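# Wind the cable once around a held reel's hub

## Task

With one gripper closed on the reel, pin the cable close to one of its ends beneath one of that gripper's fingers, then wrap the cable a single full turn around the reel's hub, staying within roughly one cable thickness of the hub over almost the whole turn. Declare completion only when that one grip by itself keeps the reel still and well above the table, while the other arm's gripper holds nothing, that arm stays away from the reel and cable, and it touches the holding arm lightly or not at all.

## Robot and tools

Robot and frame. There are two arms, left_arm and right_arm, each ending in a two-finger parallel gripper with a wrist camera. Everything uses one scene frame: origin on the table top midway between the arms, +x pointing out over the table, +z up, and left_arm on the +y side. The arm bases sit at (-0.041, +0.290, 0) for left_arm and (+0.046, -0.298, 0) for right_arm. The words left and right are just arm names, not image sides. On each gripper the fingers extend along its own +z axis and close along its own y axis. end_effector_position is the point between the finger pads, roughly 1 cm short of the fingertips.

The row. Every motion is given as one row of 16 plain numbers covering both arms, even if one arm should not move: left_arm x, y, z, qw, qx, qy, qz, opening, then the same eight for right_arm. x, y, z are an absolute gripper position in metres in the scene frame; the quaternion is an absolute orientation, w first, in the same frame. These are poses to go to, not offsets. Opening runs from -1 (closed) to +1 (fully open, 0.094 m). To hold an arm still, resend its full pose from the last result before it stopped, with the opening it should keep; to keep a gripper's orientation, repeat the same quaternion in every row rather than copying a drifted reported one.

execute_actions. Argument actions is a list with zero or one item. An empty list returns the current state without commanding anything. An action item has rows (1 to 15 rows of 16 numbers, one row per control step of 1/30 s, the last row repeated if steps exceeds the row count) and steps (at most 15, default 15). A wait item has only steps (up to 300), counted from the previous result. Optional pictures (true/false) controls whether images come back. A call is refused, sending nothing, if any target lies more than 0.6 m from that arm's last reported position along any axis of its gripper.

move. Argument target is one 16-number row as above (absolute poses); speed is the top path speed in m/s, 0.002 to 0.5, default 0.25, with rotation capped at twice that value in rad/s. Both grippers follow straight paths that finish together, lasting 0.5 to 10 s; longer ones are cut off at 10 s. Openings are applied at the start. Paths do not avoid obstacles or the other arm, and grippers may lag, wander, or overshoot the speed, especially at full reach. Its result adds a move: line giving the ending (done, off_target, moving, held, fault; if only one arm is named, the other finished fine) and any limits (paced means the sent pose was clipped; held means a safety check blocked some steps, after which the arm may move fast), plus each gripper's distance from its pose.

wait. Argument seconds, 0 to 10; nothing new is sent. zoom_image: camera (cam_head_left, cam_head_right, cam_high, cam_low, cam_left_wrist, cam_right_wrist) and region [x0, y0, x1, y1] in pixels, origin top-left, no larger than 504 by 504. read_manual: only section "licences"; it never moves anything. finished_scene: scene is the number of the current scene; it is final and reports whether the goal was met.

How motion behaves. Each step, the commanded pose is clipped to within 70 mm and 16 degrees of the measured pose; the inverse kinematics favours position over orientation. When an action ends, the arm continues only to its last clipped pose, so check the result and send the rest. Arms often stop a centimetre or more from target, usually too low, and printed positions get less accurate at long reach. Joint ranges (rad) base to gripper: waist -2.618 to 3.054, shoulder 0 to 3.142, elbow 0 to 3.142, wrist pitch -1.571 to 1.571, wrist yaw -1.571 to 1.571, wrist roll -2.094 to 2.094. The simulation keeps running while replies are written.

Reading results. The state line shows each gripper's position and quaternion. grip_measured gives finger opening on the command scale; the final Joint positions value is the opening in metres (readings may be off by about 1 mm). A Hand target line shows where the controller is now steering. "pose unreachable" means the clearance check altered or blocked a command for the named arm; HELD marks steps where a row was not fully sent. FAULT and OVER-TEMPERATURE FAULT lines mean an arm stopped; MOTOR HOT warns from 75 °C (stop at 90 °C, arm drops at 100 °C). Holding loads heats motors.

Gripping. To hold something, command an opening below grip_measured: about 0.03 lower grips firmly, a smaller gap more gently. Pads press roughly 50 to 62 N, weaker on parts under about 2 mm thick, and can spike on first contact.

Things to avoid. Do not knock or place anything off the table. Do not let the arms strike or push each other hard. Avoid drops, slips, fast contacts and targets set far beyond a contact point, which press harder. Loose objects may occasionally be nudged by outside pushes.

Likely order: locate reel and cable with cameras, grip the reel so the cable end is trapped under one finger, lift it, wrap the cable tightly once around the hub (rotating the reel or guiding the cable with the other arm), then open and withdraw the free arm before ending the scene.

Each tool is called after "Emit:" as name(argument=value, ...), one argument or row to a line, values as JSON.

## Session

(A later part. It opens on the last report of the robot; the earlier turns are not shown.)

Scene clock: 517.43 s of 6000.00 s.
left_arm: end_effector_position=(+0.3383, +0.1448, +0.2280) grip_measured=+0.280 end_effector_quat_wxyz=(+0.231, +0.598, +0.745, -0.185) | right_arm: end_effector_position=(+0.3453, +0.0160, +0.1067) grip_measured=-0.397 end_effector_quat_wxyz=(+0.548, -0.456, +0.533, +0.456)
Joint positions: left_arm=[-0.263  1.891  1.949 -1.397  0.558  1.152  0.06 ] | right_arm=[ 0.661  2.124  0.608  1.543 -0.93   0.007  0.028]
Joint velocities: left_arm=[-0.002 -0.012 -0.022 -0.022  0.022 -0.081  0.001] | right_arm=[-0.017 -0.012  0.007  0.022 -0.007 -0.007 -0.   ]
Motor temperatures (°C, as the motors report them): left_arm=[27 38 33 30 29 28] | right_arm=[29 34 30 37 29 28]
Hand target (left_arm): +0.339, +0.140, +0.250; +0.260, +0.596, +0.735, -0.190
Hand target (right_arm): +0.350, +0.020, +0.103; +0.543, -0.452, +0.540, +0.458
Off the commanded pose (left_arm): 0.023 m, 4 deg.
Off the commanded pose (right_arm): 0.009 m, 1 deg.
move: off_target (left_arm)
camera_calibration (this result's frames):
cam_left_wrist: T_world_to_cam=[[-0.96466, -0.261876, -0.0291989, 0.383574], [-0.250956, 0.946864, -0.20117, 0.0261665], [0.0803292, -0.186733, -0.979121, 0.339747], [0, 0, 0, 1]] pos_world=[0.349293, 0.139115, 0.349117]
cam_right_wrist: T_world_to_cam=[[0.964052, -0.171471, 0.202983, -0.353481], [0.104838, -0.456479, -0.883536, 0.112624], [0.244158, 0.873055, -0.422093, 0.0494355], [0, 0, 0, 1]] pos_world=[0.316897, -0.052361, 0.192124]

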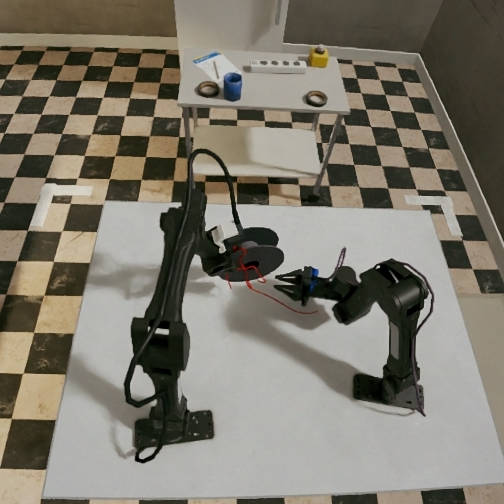

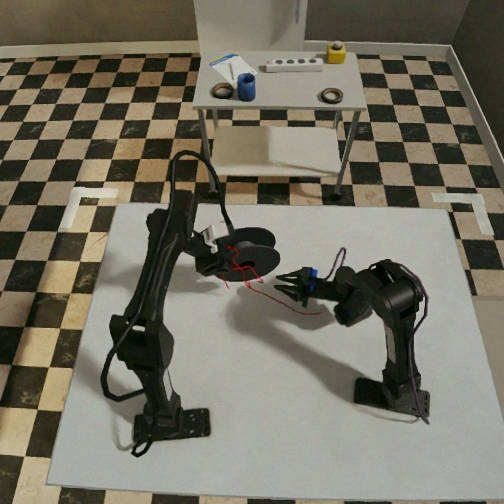

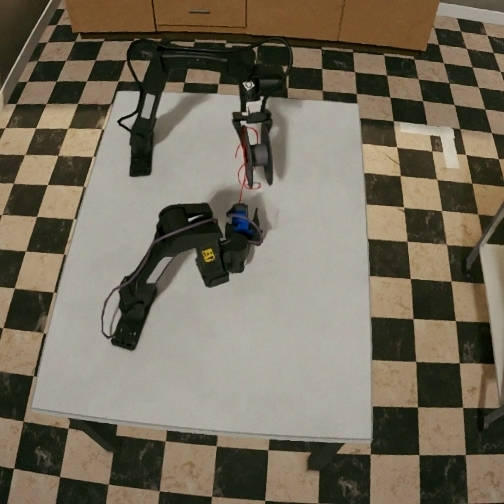

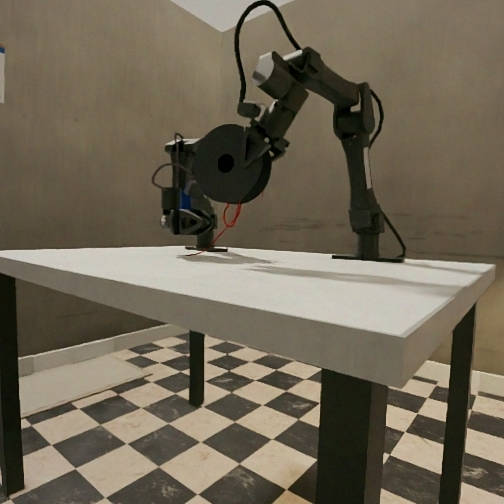

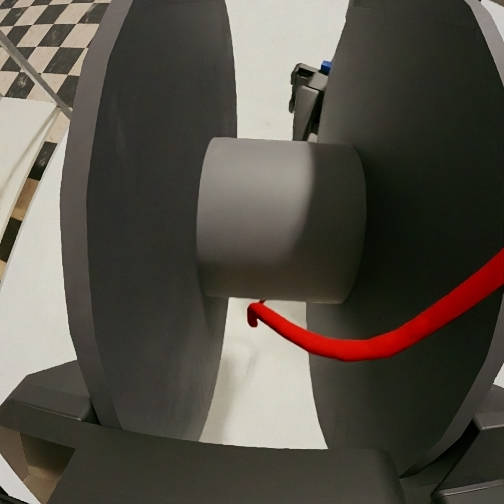

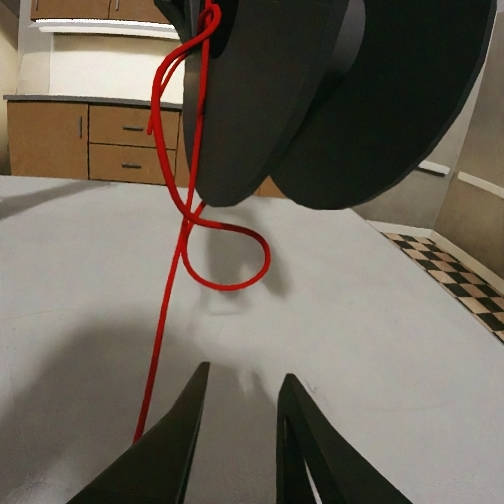

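Emit:
move(
  target=[0.34,0.14,0.25,0.26,0.595,0.735,-0.19,0.2,0.342,0.03,0.092,0.07,0.07,0.704,0.704,-0.4],
  speed=0.3,
)

Emit:
move(
  target=[0.34,0.14,0.25,0.26,0.595,0.735,-0.19,0.2,0.355,0.10,0.092,0.07,0.07,0.704,0.704,-0.4],
  speed=0.06,
)

Scene clock: 526.47 s of 6000.00 s.
left_arm: end_effector_position=(+0.3380, +0.1449, +0.2279) grip_measured=+0.280 end_effector_quat_wxyz=(+0.230, +0.597, +0.746, -0.185) | right_arm: end_effector_position=(+0.3428, +0.0273, +0.0954) grip_measured=-0.397 end_effector_quat_wxyz=(+0.070, +0.069, +0.703, +0.704)
Joint positions: left_arm=[-0.263  1.891  1.949 -1.399  0.558  1.151  0.06 ] | right_arm=[ 0.708  2.156  0.608  1.549 -0.855  1.572  0.028]
Joint velocities: left_arm=[-0.002  0.017  0.012  0.037 -0.037  0.037 -0.001] | right_arm=[-0.002 -0.007 -0.007 -0.022  0.007  0.037 -0.001]
Motor temperatures (°C, as the motors report them): left_arm=[27 38 33 30 29 28] | right_arm=[29 33 30 37 29 28]
Hand target (left_arm): +0.339, +0.140, +0.250; +0.260, +0.596, +0.735, -0.190
Hand target (right_arm): +0.342, +0.030, +0.092; +0.070, +0.070, +0.703, +0.704
Off the commanded pose (left_arm): 0.023 m, 4 deg.
Off the commanded pose (right_arm): 0.004 m, 0 deg.
move: off_target (left_arm)
camera_calibration (this result's frames):
cam_left_wrist: T_world_to_cam=[[-0.964602, -0.26225, -0.0277223, 0.382995], [-0.251673, 0.946868, -0.200254, 0.0260043], [0.0787658, -0.186188, -0.979352, 0.340182], [0, 0, 0, 1]] pos_world=[0.349188, 0.139156, 0.348983]
cam_right_wrist: T_world_to_cam=[[0.184605, -0.0395822, -0.982015, 0.0297362], [-0.949202, -0.266252, -0.167705, 0.395849], [-0.254826, 0.96309, -0.0867229, 0.172008], [0, 0, 0, 1]] pos_world=[0.414083, -0.0590862, 0.110504]

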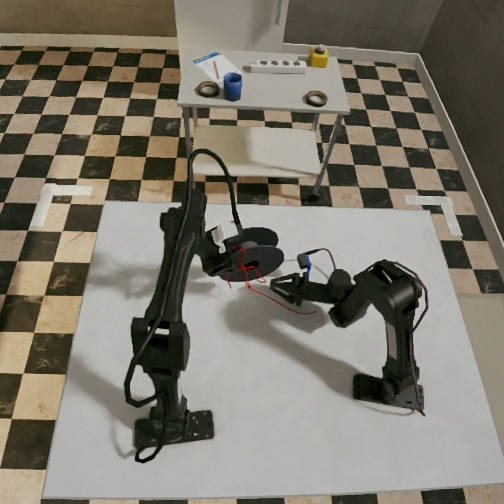

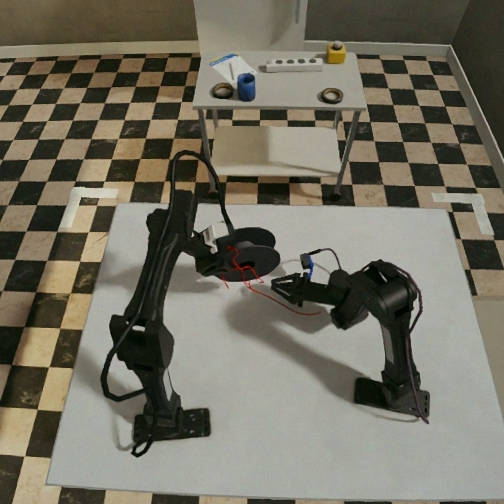

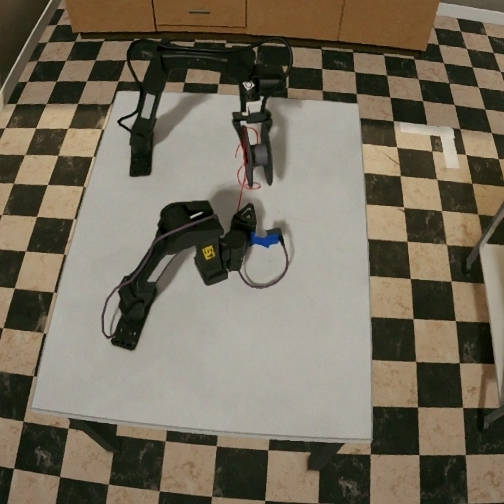

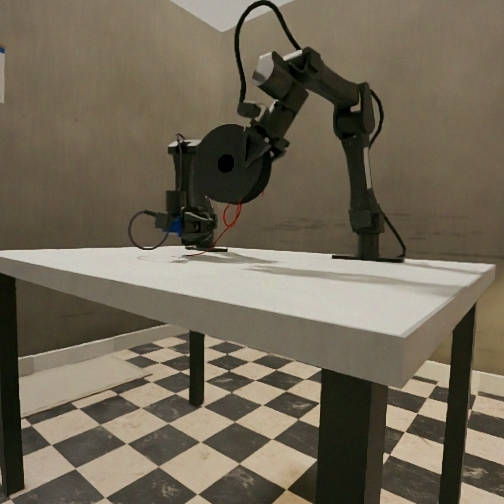

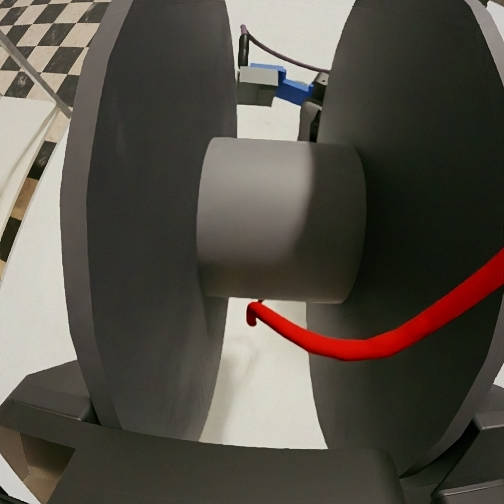

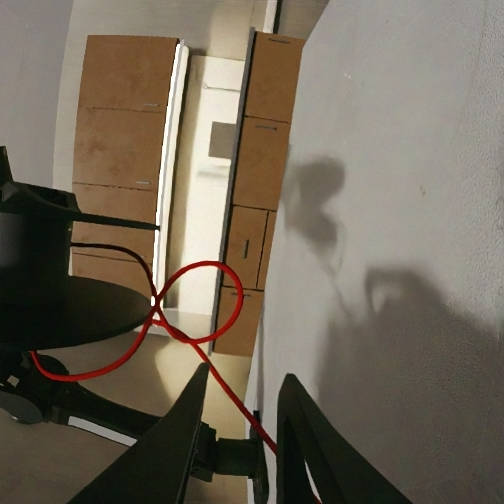

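Scene clock: 528.10 s of 6000.00 s.
left_arm: end_effector_position=(+0.3380, +0.1451, +0.2278) grip_measured=+0.280 end_effector_quat_wxyz=(+0.230, +0.597, +0.746, -0.185) | right_arm: end_effector_position=(+0.3513, +0.0950, +0.0958) grip_measured=-0.397 end_effector_quat_wxyz=(+0.067, +0.069, +0.701, +0.706)
Joint positions: left_arm=[-0.263  1.891  1.949 -1.399  0.557  1.151  0.06 ] | right_arm=[ 0.864  2.229  0.808  1.43  -0.703  1.579  0.028]
Joint velocities: left_arm=[ 0.012 -0.007 -0.007  0.022  0.037  0.066  0.   ] | right_arm=[ 0.012 -0.002  0.002 -0.022 -0.022  0.022  0.   ]
Motor temperatures (°C, as the motors report them): left_arm=[27 38 33 30 29 28] | right_arm=[29 33 30 37 29 28]
Hand target (left_arm): +0.339, +0.140, +0.250; +0.260, +0.596, +0.735, -0.190
Hand target (right_arm): +0.355, +0.100, +0.093; +0.069, +0.071, +0.702, +0.705
Off the commanded pose (left_arm): 0.023 m, 4 deg.
Off the commanded pose (right_arm): 0.007 m, 1 deg.
move: off_target (left_arm)
camera_calibration (this result's frames):
cam_left_wrist: T_world_to_cam=[[-0.964553, -0.262397, -0.0280106, 0.383124], [-0.251819, 0.946971, -0.199581, 0.025773], [0.0788949, -0.185453, -0.979481, 0.340011], [0, 0, 0, 1]] pos_world=[0.349208, 0.139181, 0.34891]
cam_right_wrist: T_world_to_cam=[[0.182906, -0.0331081, -0.982573, 0.0313526], [-0.948488, -0.268914, -0.1675, 0.421992], [-0.258682, 0.962595, -0.0805886, 0.109808], [0, 0, 0, 1]] pos_world=[0.422925, 0.00881703, 0.110339]

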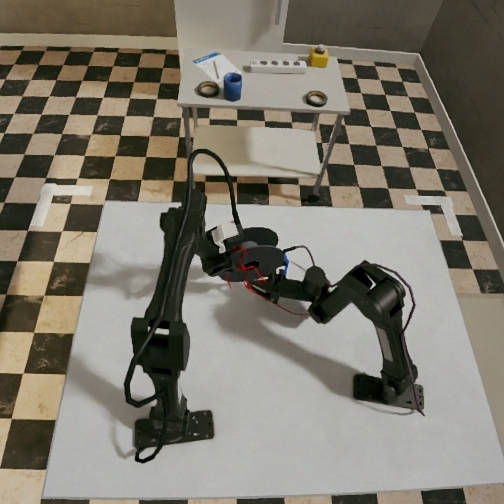

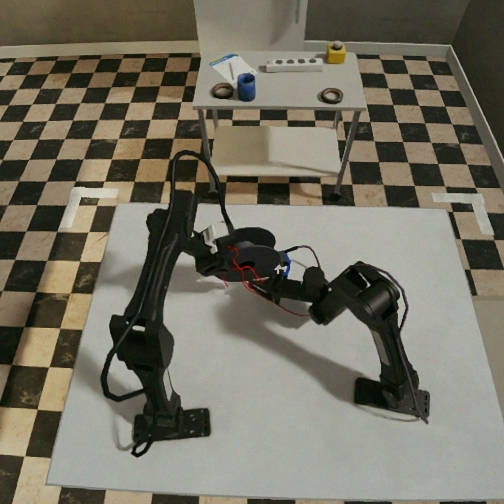

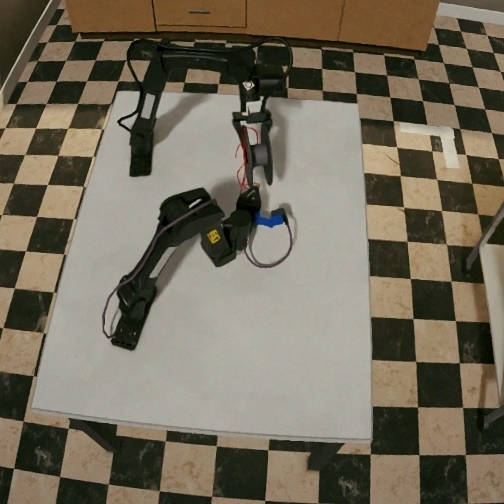

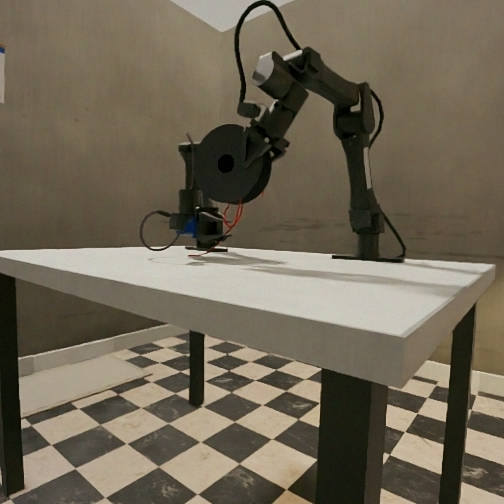

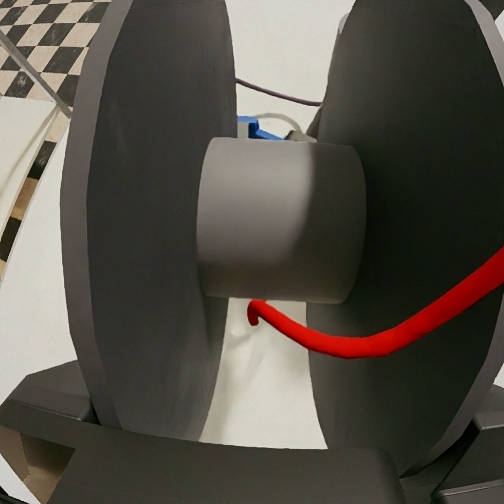

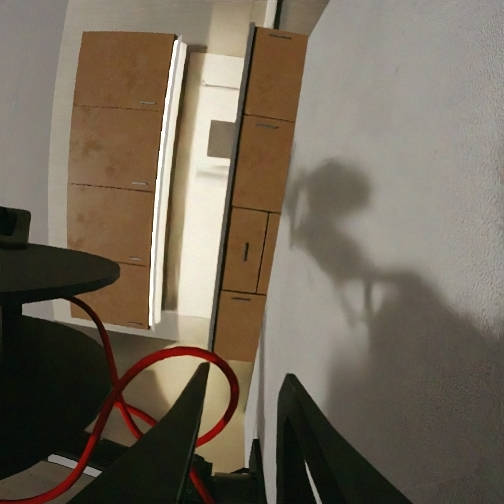

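Emit:
move(
  target=[0.34,0.14,0.25,0.26,0.595,0.735,-0.19,0.2,0.36,0.132,0.097,0.07,0.07,0.704,0.704,-0.4],
  speed=0.05,
)

Emit:
move(
  target=[0.34,0.14,0.25,0.26,0.595,0.735,-0.19,0.2,0.36,0.132,0.097,0.07,0.07,0.704,0.704,-1],
)

Emit:
move(
  target=[0.34,0.14,0.25,0.26,0.595,0.735,-0.19,0.2,0.375,0.015,0.13,0.07,0.07,0.704,0.704,-1],
  speed=0.07,
)

Scene clock: 533.03 s of 6000.00 s.
left_arm: end_effector_position=(+0.3380, +0.1451, +0.2278) grip_measured=+0.280 end_effector_quat_wxyz=(+0.230, +0.598, +0.746, -0.185) | right_arm: end_effector_position=(+0.3569, +0.1265, +0.1004) grip_measured=-0.397 end_effector_quat_wxyz=(+0.066, +0.070, +0.702, +0.706)
Joint positions: left_arm=[-0.263  1.891  1.949 -1.399  0.557  1.151  0.06 ] | right_arm=[ 0.921  2.255  0.918  1.344 -0.646  1.58   0.028]
Joint velocities: left_arm=[-0.012 -0.012 -0.012 -0.051  0.051 -0.051  0.   ] | right_arm=[ 0.027 -0.022 -0.002  0.022  0.007  0.051  0.001]
Motor temperatures (°C, as the motors report them): left_arm=[27 38 33 30 29 28] | right_arm=[29 33 30 37 29 28]
Hand target (left_arm): +0.339, +0.140, +0.250; +0.260, +0.596, +0.735, -0.190
Hand target (right_arm): +0.360, +0.132, +0.098; +0.069, +0.070, +0.703, +0.704
Off the commanded pose (left_arm): 0.023 m, 4 deg.
Off the commanded pose (right_arm): 0.007 m, 1 deg.
move: off_target (left_arm)
camera_calibration (this result's frames):
cam_left_wrist: T_world_to_cam=[[-0.964529, -0.262471, -0.0281548, 0.383188], [-0.251891, 0.947023, -0.199245, 0.0256574], [0.0789594, -0.185086, -0.979545, 0.339926], [0, 0, 0, 1]] pos_world=[0.349219, 0.139193, 0.348873]
cam_right_wrist: T_world_to_cam=[[0.180577, -0.0329664, -0.983008, 0.0367053], [-0.948879, -0.268901, -0.165289, 0.436522], [-0.258883, 0.962604, -0.0798384, 0.0813443], [0, 0, 0, 1]] pos_world=[0.428637, 0.0402889, 0.114728]

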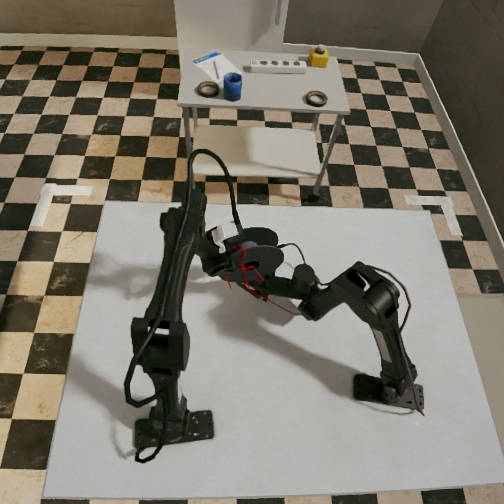

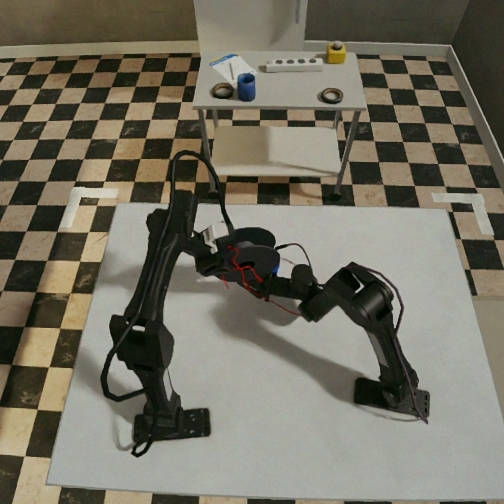

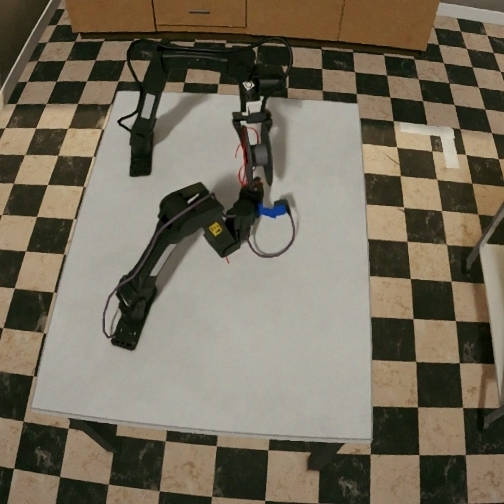

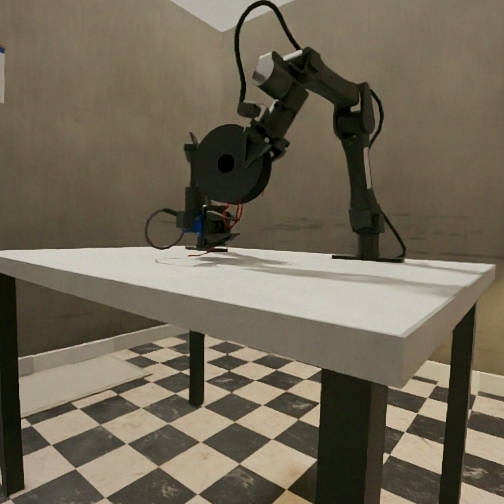

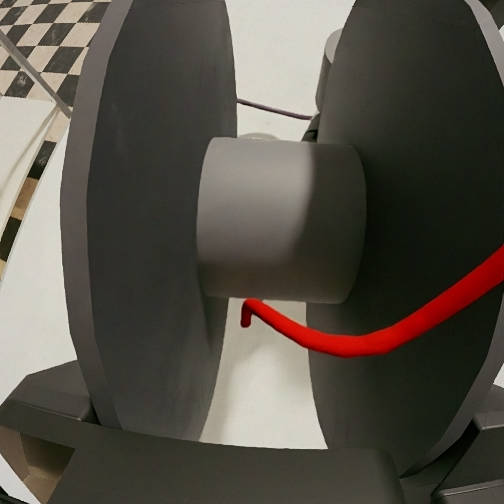

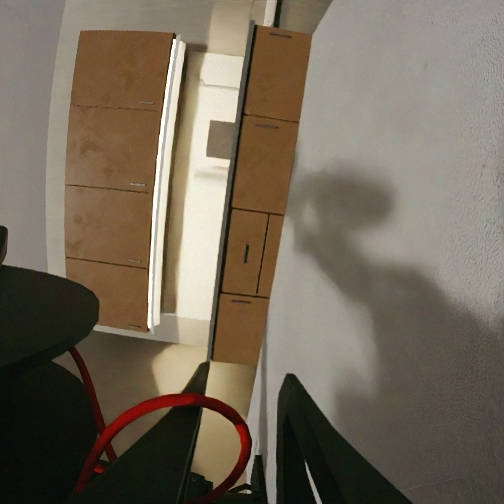

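Scene clock: 533.73 s of 6000.00 s.
left_arm: end_effector_position=(+0.3380, +0.1452, +0.2277) grip_measured=+0.280 end_effector_quat_wxyz=(+0.229, +0.597, +0.746, -0.184) | right_arm: end_effector_position=(+0.3573, +0.1264, +0.0997) grip_measured=-0.985 end_effector_quat_wxyz=(+0.066, +0.071, +0.702, +0.705)
Joint positions: left_arm=[-0.263  1.891  1.949 -1.399  0.557  1.151  0.06 ] | right_arm=[ 0.921  2.255  0.918  1.341 -0.644  1.581  0.001]
Joint velocities: left_arm=[ 0.002  0.012 -0.007 -0.022  0.037 -0.007 -0.   ] | right_arm=[ 0.012 -0.002 -0.002 -0.051  0.037 -0.007 -0.001]
Motor temperatures (°C, as the motors report them): left_arm=[27 38 33 30 29 28] | right_arm=[29 33 30 37 29 28]
Hand target (left_arm): +0.339, +0.140, +0.250; +0.260, +0.596, +0.735, -0.190
Hand target (right_arm): +0.360, +0.132, +0.097; +0.070, +0.070, +0.704, +0.704
Off the commanded pose (left_arm): 0.023 m, 4 deg.
Off the commanded pose (right_arm): 0.007 m, 1 deg.
move: off_target (left_arm)
camera_calibration (this result's frames):
cam_left_wrist: T_world_to_cam=[[-0.964515, -0.262543, -0.0279477, 0.383099], [-0.252039, 0.947084, -0.198766, 0.0254984], [0.0786534, -0.184669, -0.979648, 0.339957], [0, 0, 0, 1]] pos_world=[0.349193, 0.13921, 0.348813]
cam_right_wrist: T_world_to_cam=[[0.176889, -0.0353376, -0.983596, 0.0376017], [-0.949991, -0.267432, -0.161237, 0.436511], [-0.257348, 0.962928, -0.0808761, 0.0809477], [0, 0, 0, 1]] pos_world=[0.428862, 0.0401192, 0.113913]

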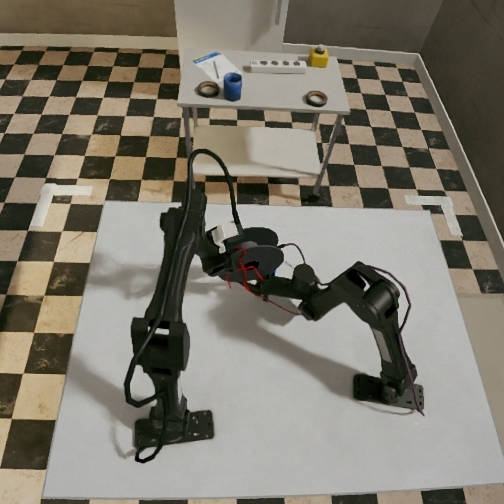

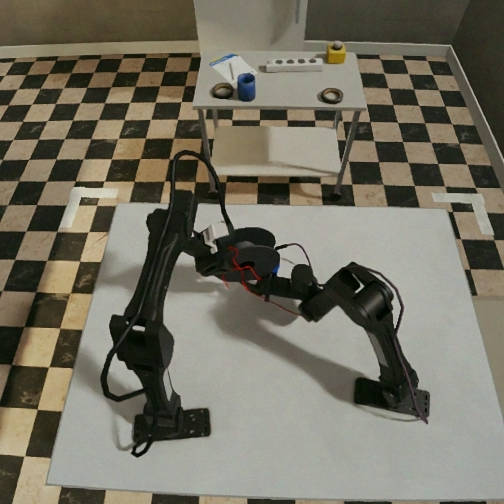

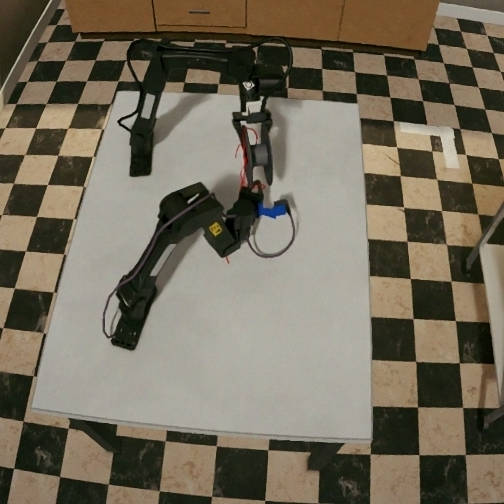

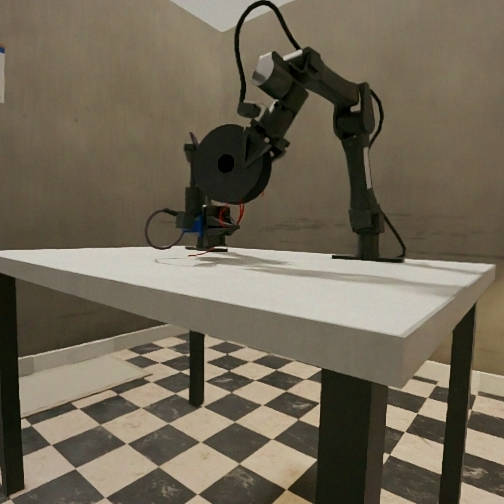

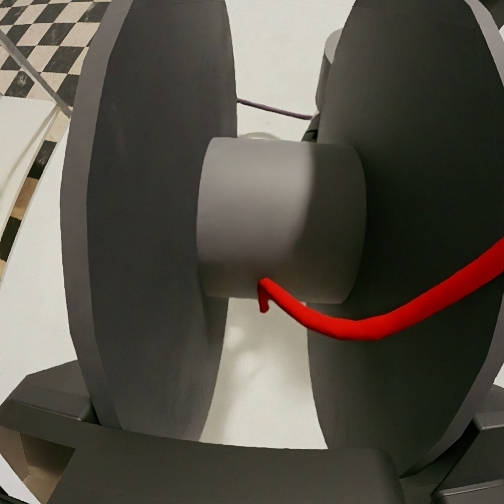

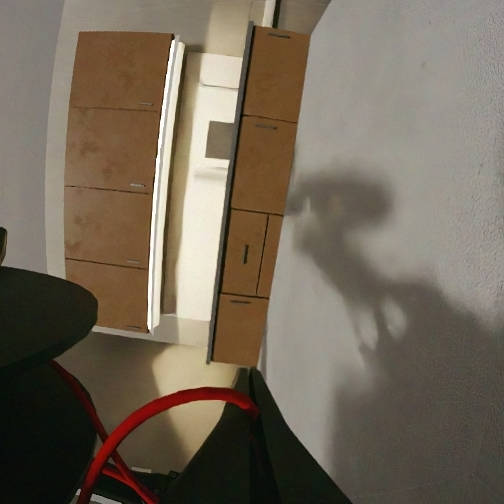

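Scene clock: 535.80 s of 6000.00 s.
left_arm: end_effector_position=(+0.3377, +0.1441, +0.2284) grip_measured=+0.280 end_effector_quat_wxyz=(+0.231, +0.597, +0.745, -0.188) | right_arm: end_effector_position=(+0.3782, +0.0196, +0.1313) grip_measured=-0.985 end_effector_quat_wxyz=(+0.073, +0.068, +0.701, +0.706)
Joint positions: left_arm=[-0.263  1.891  1.949 -1.399  0.564  1.151  0.06 ] | right_arm=[ 0.635  2.053  0.721  1.346 -0.924  1.577  0.001]
Joint velocities: left_arm=[-0.007  0.007 -0.022 -0.037 -0.007  0.007  0.   ] | right_arm=[-0.012 -0.002  0.007  0.022 -0.081 -0.051 -0.001]
Motor temperatures (°C, as the motors report them): left_arm=[27 38 33 30 29 28] | right_arm=[29 33 30 37 29 28]
Hand target (left_arm): +0.339, +0.140, +0.250; +0.260, +0.596, +0.735, -0.190
Hand target (right_arm): +0.375, +0.015, +0.128; +0.072, +0.068, +0.705, +0.702
Off the commanded pose (left_arm): 0.022 m, 4 deg.
Off the commanded pose (right_arm): 0.006 m, 1 deg.
move: off_target (left_arm)
camera_calibration (this result's frames):
cam_left_wrist: T_world_to_cam=[[-0.96482, -0.261742, -0.0247789, 0.381812], [-0.251344, 0.945911, -0.205131, 0.0279511], [0.07713, -0.191687, -0.978421, 0.341684], [0, 0, 0, 1]] pos_world=[0.349051, 0.138993, 0.349505]
cam_right_wrist: T_world_to_cam=[[0.190494, -0.0336877, -0.98111, 0.0557083], [-0.949051, -0.261878, -0.175277, 0.434266], [-0.251026, 0.964513, -0.0818574, 0.189449], [0, 0, 0, 1]] pos_world=[0.449085, -0.0671248, 0.146281]

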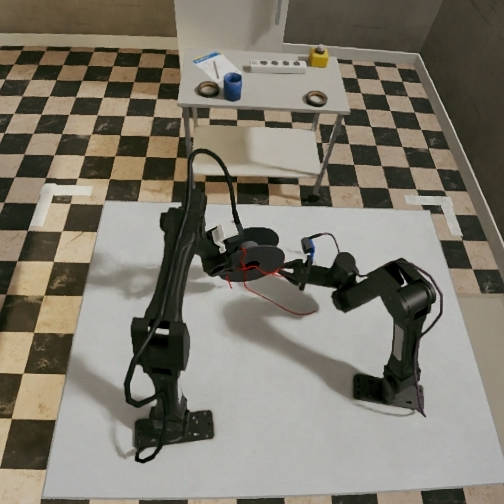

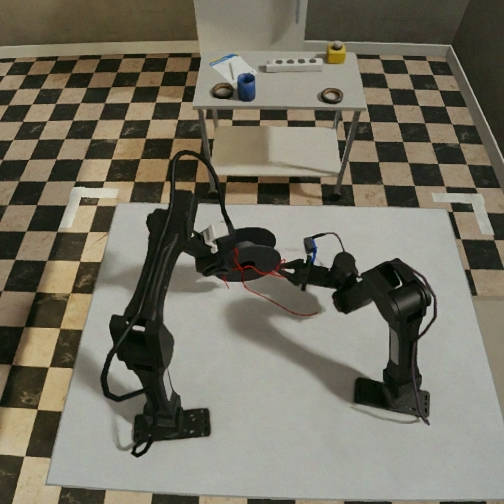

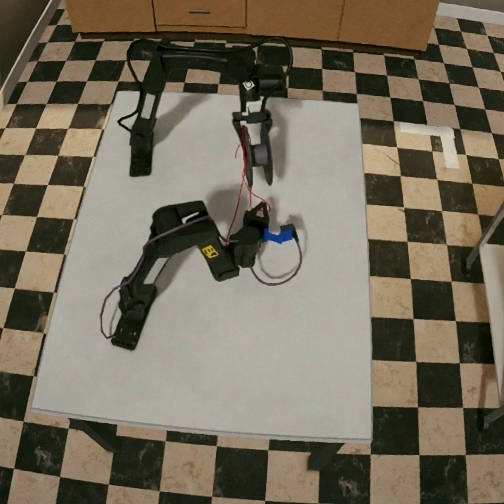

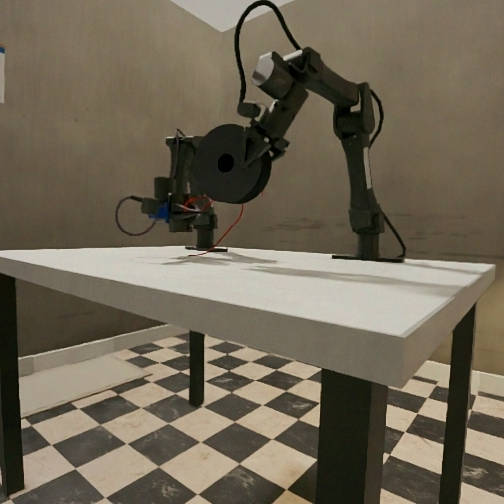

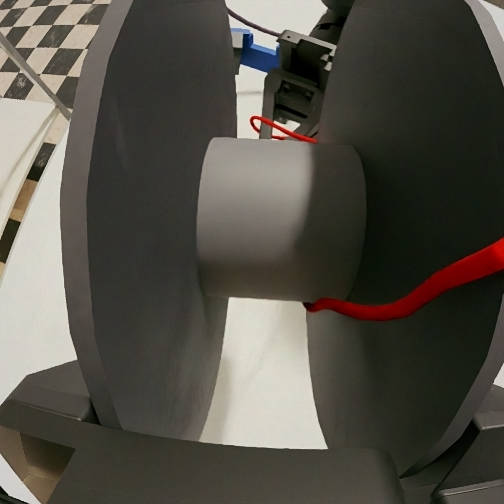

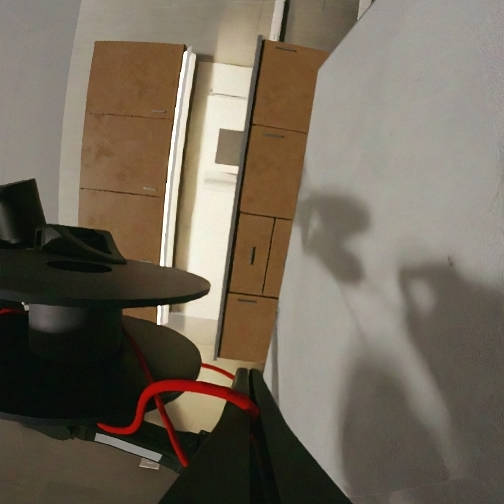

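Emit:
move(
  target=[0.34,0.14,0.25,0.26,0.595,0.735,-0.19,0.2,0.375,0.0,0.25,0.5,-0.5,0.5,0.5,-1],
  speed=0.15,
)

Emit:
move(
  target=[0.34,0.14,0.25,0.26,0.595,0.735,-0.19,0.2,0.375,0.04,0.34,0.5,-0.5,0.5,0.5,-1],
  speed=0.06,
)

Scene clock: 545.63 s of 6000.00 s.
left_arm: end_effector_position=(+0.3374, +0.1431, +0.2290) grip_measured=+0.280 end_effector_quat_wxyz=(+0.232, +0.596, +0.744, -0.191) | right_arm: end_effector_position=(+0.3701, +0.0034, +0.2359) grip_measured=-0.986 end_effector_quat_wxyz=(-0.491, +0.495, -0.508, -0.506)
Joint positions: left_arm=[-0.263  1.891  1.949 -1.399  0.571  1.15   0.06 ] | right_arm=[ 0.55   1.749  0.919  0.814 -1.212  0.014  0.001]
Joint velocities: left_arm=[-0.002 -0.017 -0.002 -0.007 -0.066  0.007 -0.001] | right_arm=[ 0.017  0.017 -0.002 -0.066 -0.022 -0.037  0.001]
Motor temperatures (°C, as the motors report them): left_arm=[27 38 33 30 29 28] | right_arm=[29 34 30 37 29 28]
Hand target (left_arm): +0.339, +0.140, +0.250; +0.260, +0.596, +0.735, -0.190
Hand target (right_arm): +0.373, -0.000, +0.249; +0.501, -0.500, +0.499, +0.500
Off the commanded pose (left_arm): 0.021 m, 3 deg.
Off the commanded pose (right_arm): 0.015 m, 2 deg.
move: off_target (left_arm, right_arm)
camera_calibration (this result's frames):
cam_left_wrist: T_world_to_cam=[[-0.965096, -0.26099, -0.0217551, 0.380583], [-0.250728, 0.944749, -0.211151, 0.0302969], [0.0756615, -0.198327, -0.977211, 0.343309], [0, 0, 0, 1]] pos_world=[0.34892, 0.138793, 0.350162]
cam_right_wrist: T_world_to_cam=[[0.987197, -0.000548584, 0.159504, -0.404652], [0.142087, -0.451365, -0.880954, 0.204033], [0.0724778, 0.892339, -0.445509, 0.177891], [0, 0, 0, 1]] pos_world=[0.357588, -0.0668679, 0.323539]

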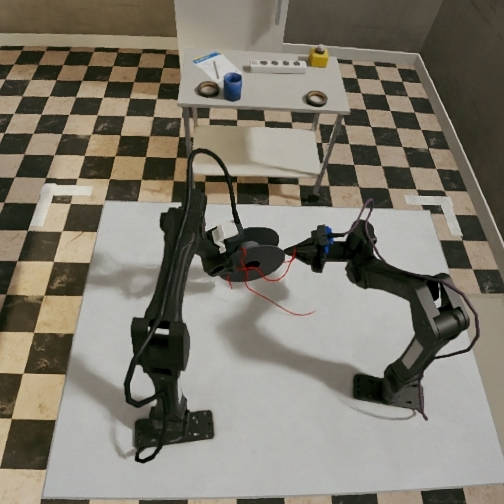

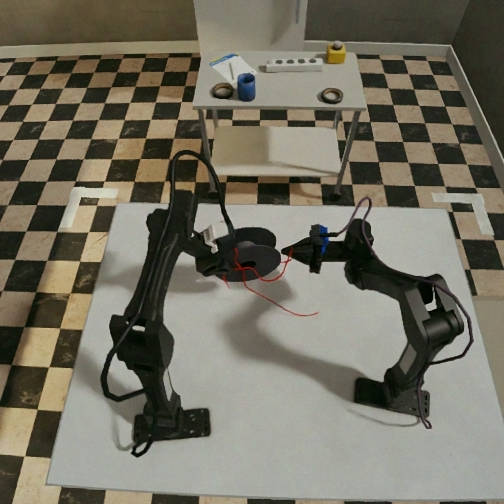

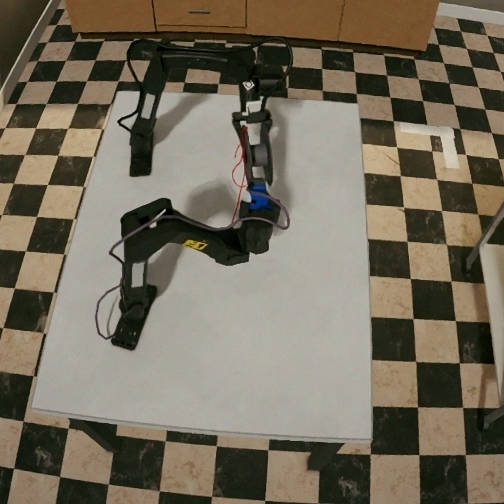

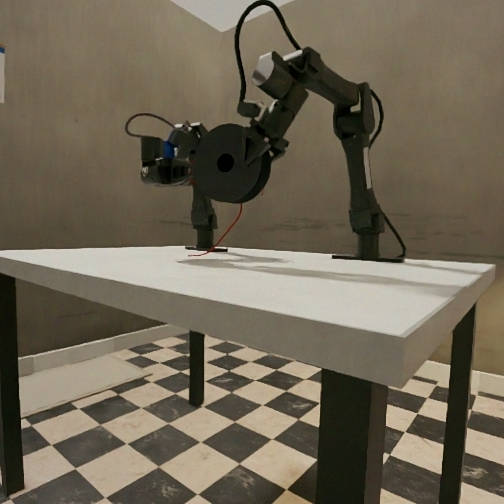

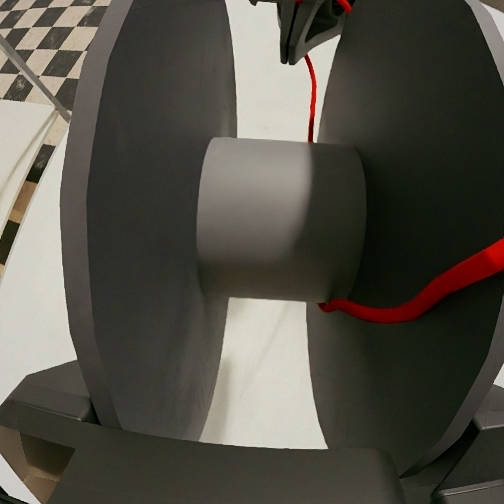

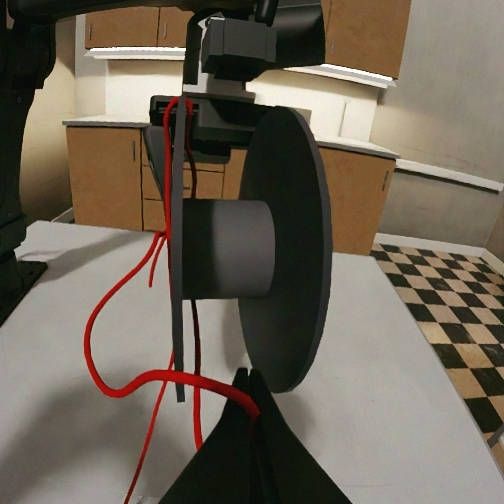

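Scene clock: 547.90 s of 6000.00 s.
left_arm: end_effector_position=(+0.3368, +0.1410, +0.2304) grip_measured=+0.280 end_effector_quat_wxyz=(+0.235, +0.595, +0.743, -0.197) | right_arm: end_effector_position=(+0.3751, +0.0392, +0.3216) grip_measured=-0.986 end_effector_quat_wxyz=(-0.484, +0.495, -0.511, -0.510)
Joint positions: left_arm=[-0.263  1.891  1.949 -1.399  0.585  1.148  0.06 ] | right_arm=[ 0.635  1.685  1.225  0.431 -1.134  0.016  0.001]
Joint velocities: left_arm=[-0.007 -0.002 -0.002 -0.11  -0.022 -0.022 -0.002] | right_arm=[ 0.007  0.002 -0.012 -0.081  0.081 -0.051  0.001]
Motor temperatures (°C, as the motors report them): left_arm=[27 38 33 30 29 28] | right_arm=[29 34 30 37 29 28]
Hand target (left_arm): +0.339, +0.140, +0.250; +0.260, +0.596, +0.735, -0.190
Hand target (right_arm): +0.373, +0.039, +0.341; +0.501, -0.499, +0.499, +0.501
Off the commanded pose (left_arm): 0.020 m, 3 deg.
Off the commanded pose (right_arm): 0.018 m, 3 deg.
move: off_target (left_arm, right_arm)
camera_calibration (this result's frames):
cam_left_wrist: T_world_to_cam=[[-0.965607, -0.259561, -0.015202, 0.377939], [-0.249717, 0.942097, -0.223819, 0.0353733], [0.0724164, -0.212325, -0.974512, 0.346726], [0, 0, 0, 1]] pos_world=[0.348665, 0.138392, 0.351551]
cam_right_wrist: T_world_to_cam=[[0.989182, 0.00727202, 0.146515, -0.420103], [0.133654, -0.456365, -0.879698, 0.297876], [0.0604673, 0.889763, -0.4524, 0.190584], [0, 0, 0, 1]] pos_world=[0.364222, -0.0305794, 0.409813]

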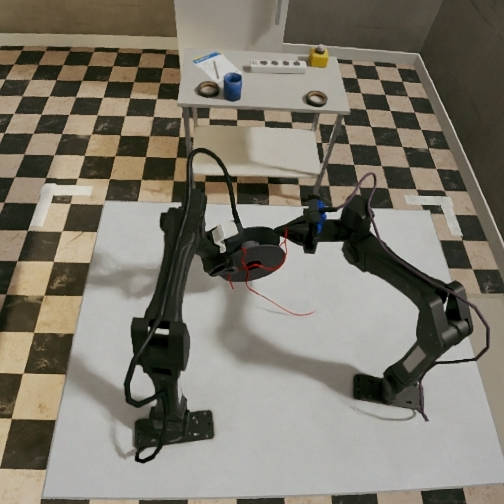

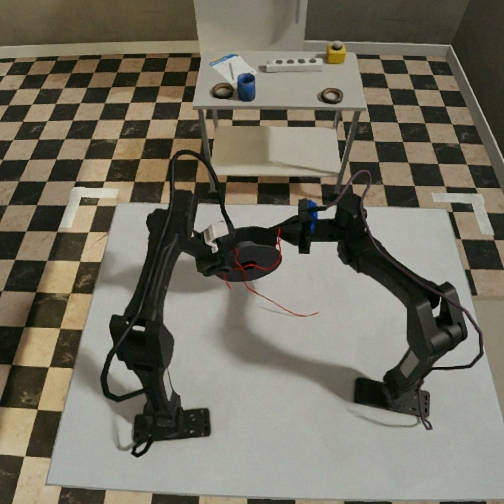

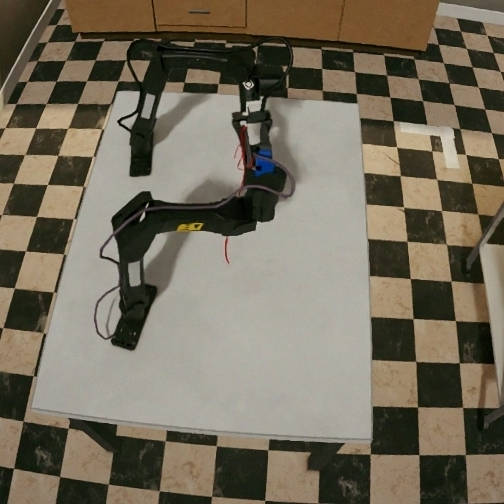

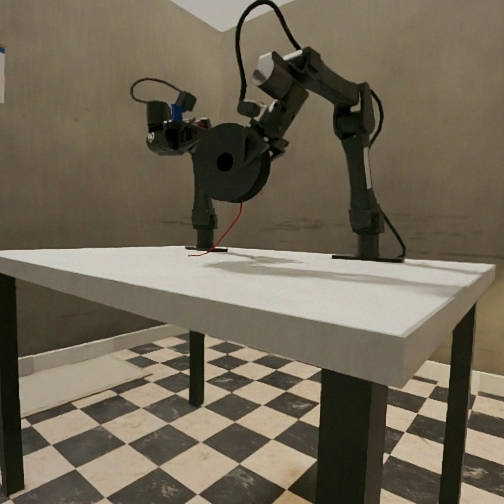

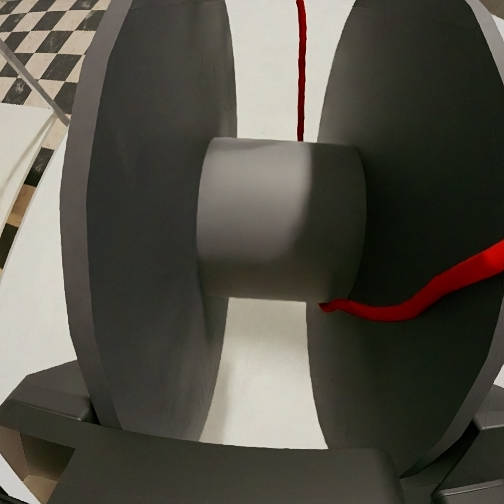

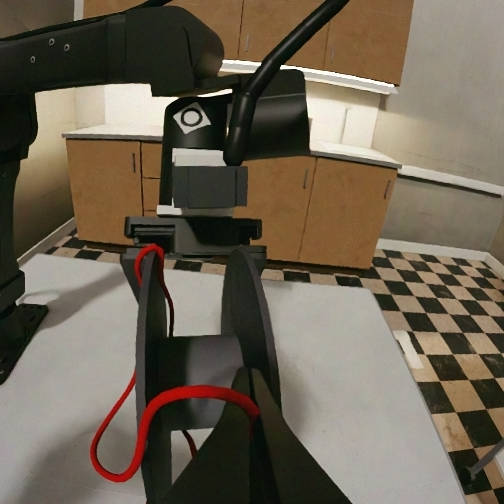

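Emit:
move(
  target=[0.34,0.14,0.25,0.26,0.595,0.735,-0.19,0.2,0.41,0.075,0.44,0.5,-0.5,0.5,0.5,-1],
  speed=0.06,
)

Scene clock: 554.20 s of 6000.00 s.
left_arm: end_effector_position=(+0.3523, +0.1302, +0.2513) grip_measured=+0.280 end_effector_quat_wxyz=(+0.289, +0.594, +0.724, -0.198) | right_arm: end_effector_position=(+0.4060, +0.0751, +0.4089) grip_measured=-0.986 end_effector_quat_wxyz=(-0.455, +0.491, -0.531, -0.519)
Joint positions: left_arm=[-0.263  1.885  1.977 -1.324  0.645  1.126  0.06 ] | right_arm=[ 0.678  1.866  1.838 -0.075 -1.105  0.012  0.001]
Joint velocities: left_arm=[-0.002 -0.012  0.002 -0.007 -0.007 -0.007  0.001] | right_arm=[ 0.002  0.017 -0.007  0.051 -0.037 -0.007 -0.001]
Motor temperatures (°C, as the motors report them): left_arm=[27 38 33 30 29 28] | right_arm=[29 34 31 37 29 28]
Hand target (left_arm): +0.340, +0.140, +0.250; +0.262, +0.596, +0.735, -0.190
Hand target (right_arm): +0.406, +0.072, +0.440; +0.500, -0.499, +0.500, +0.501
Off the commanded pose (left_arm): 0.016 m, 4 deg.
Off the commanded pose (right_arm): 0.031 m, 7 deg.
move: off_target (left_arm, right_arm)
camera_calibration (this result's frames):
cam_left_wrist: T_world_to_cam=[[-0.961384, -0.263421, -0.0796858, 0.405676], [-0.226608, 0.922003, -0.313943, 0.0712587], [0.15617, -0.283762, -0.946092, 0.336337], [0, 0, 0, 1]] pos_world=[0.353633, 0.136602, 0.372904]
cam_right_wrist: T_world_to_cam=[[0.996008, 0.0262321, 0.0853171, -0.442922], [0.0873054, -0.485183, -0.870043, 0.403989], [0.0185713, 0.874019, -0.485536, 0.228015], [0, 0, 0, 1]] pos_world=[0.401649, 0.00833769, 0.499986]

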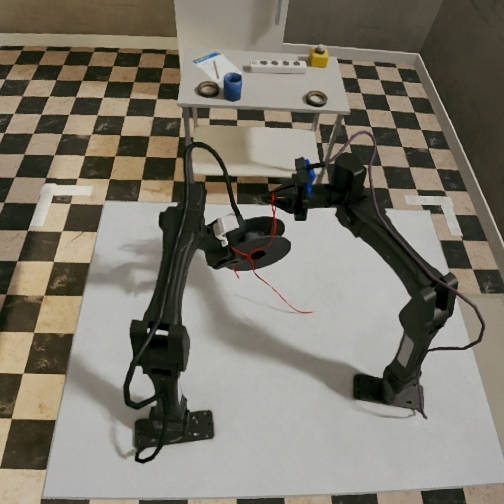

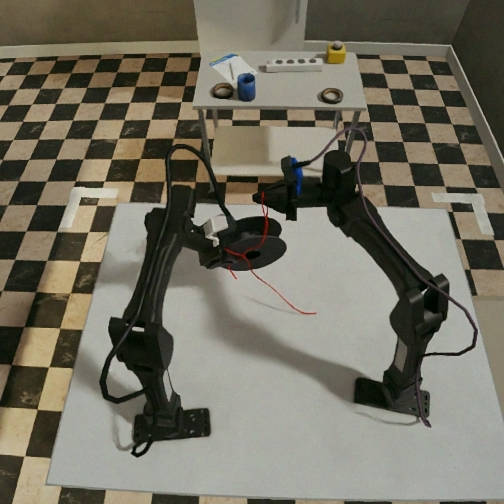

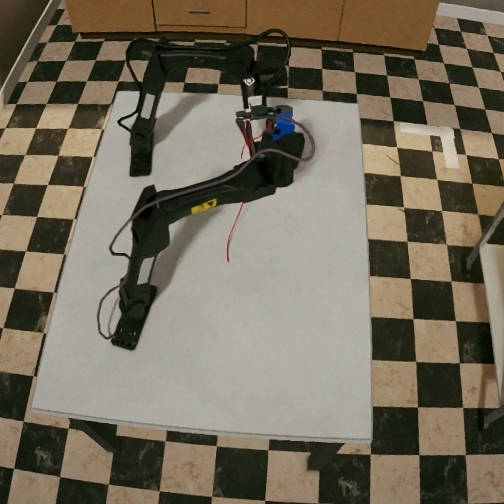

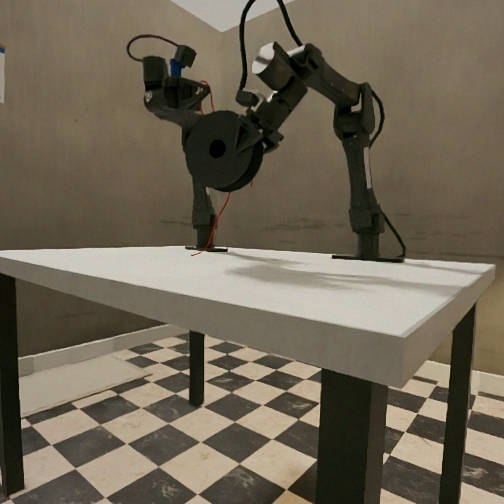

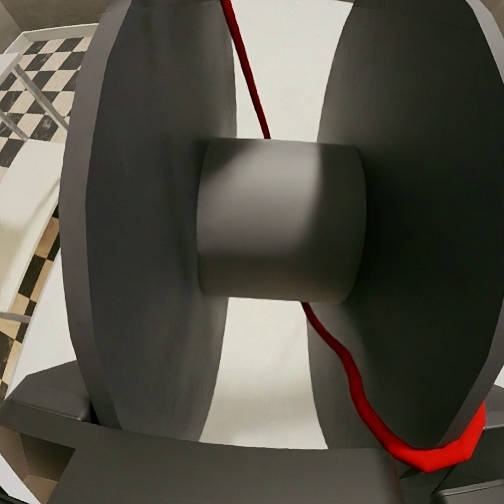

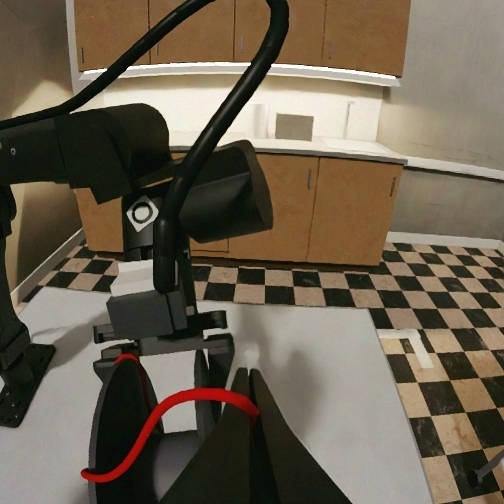

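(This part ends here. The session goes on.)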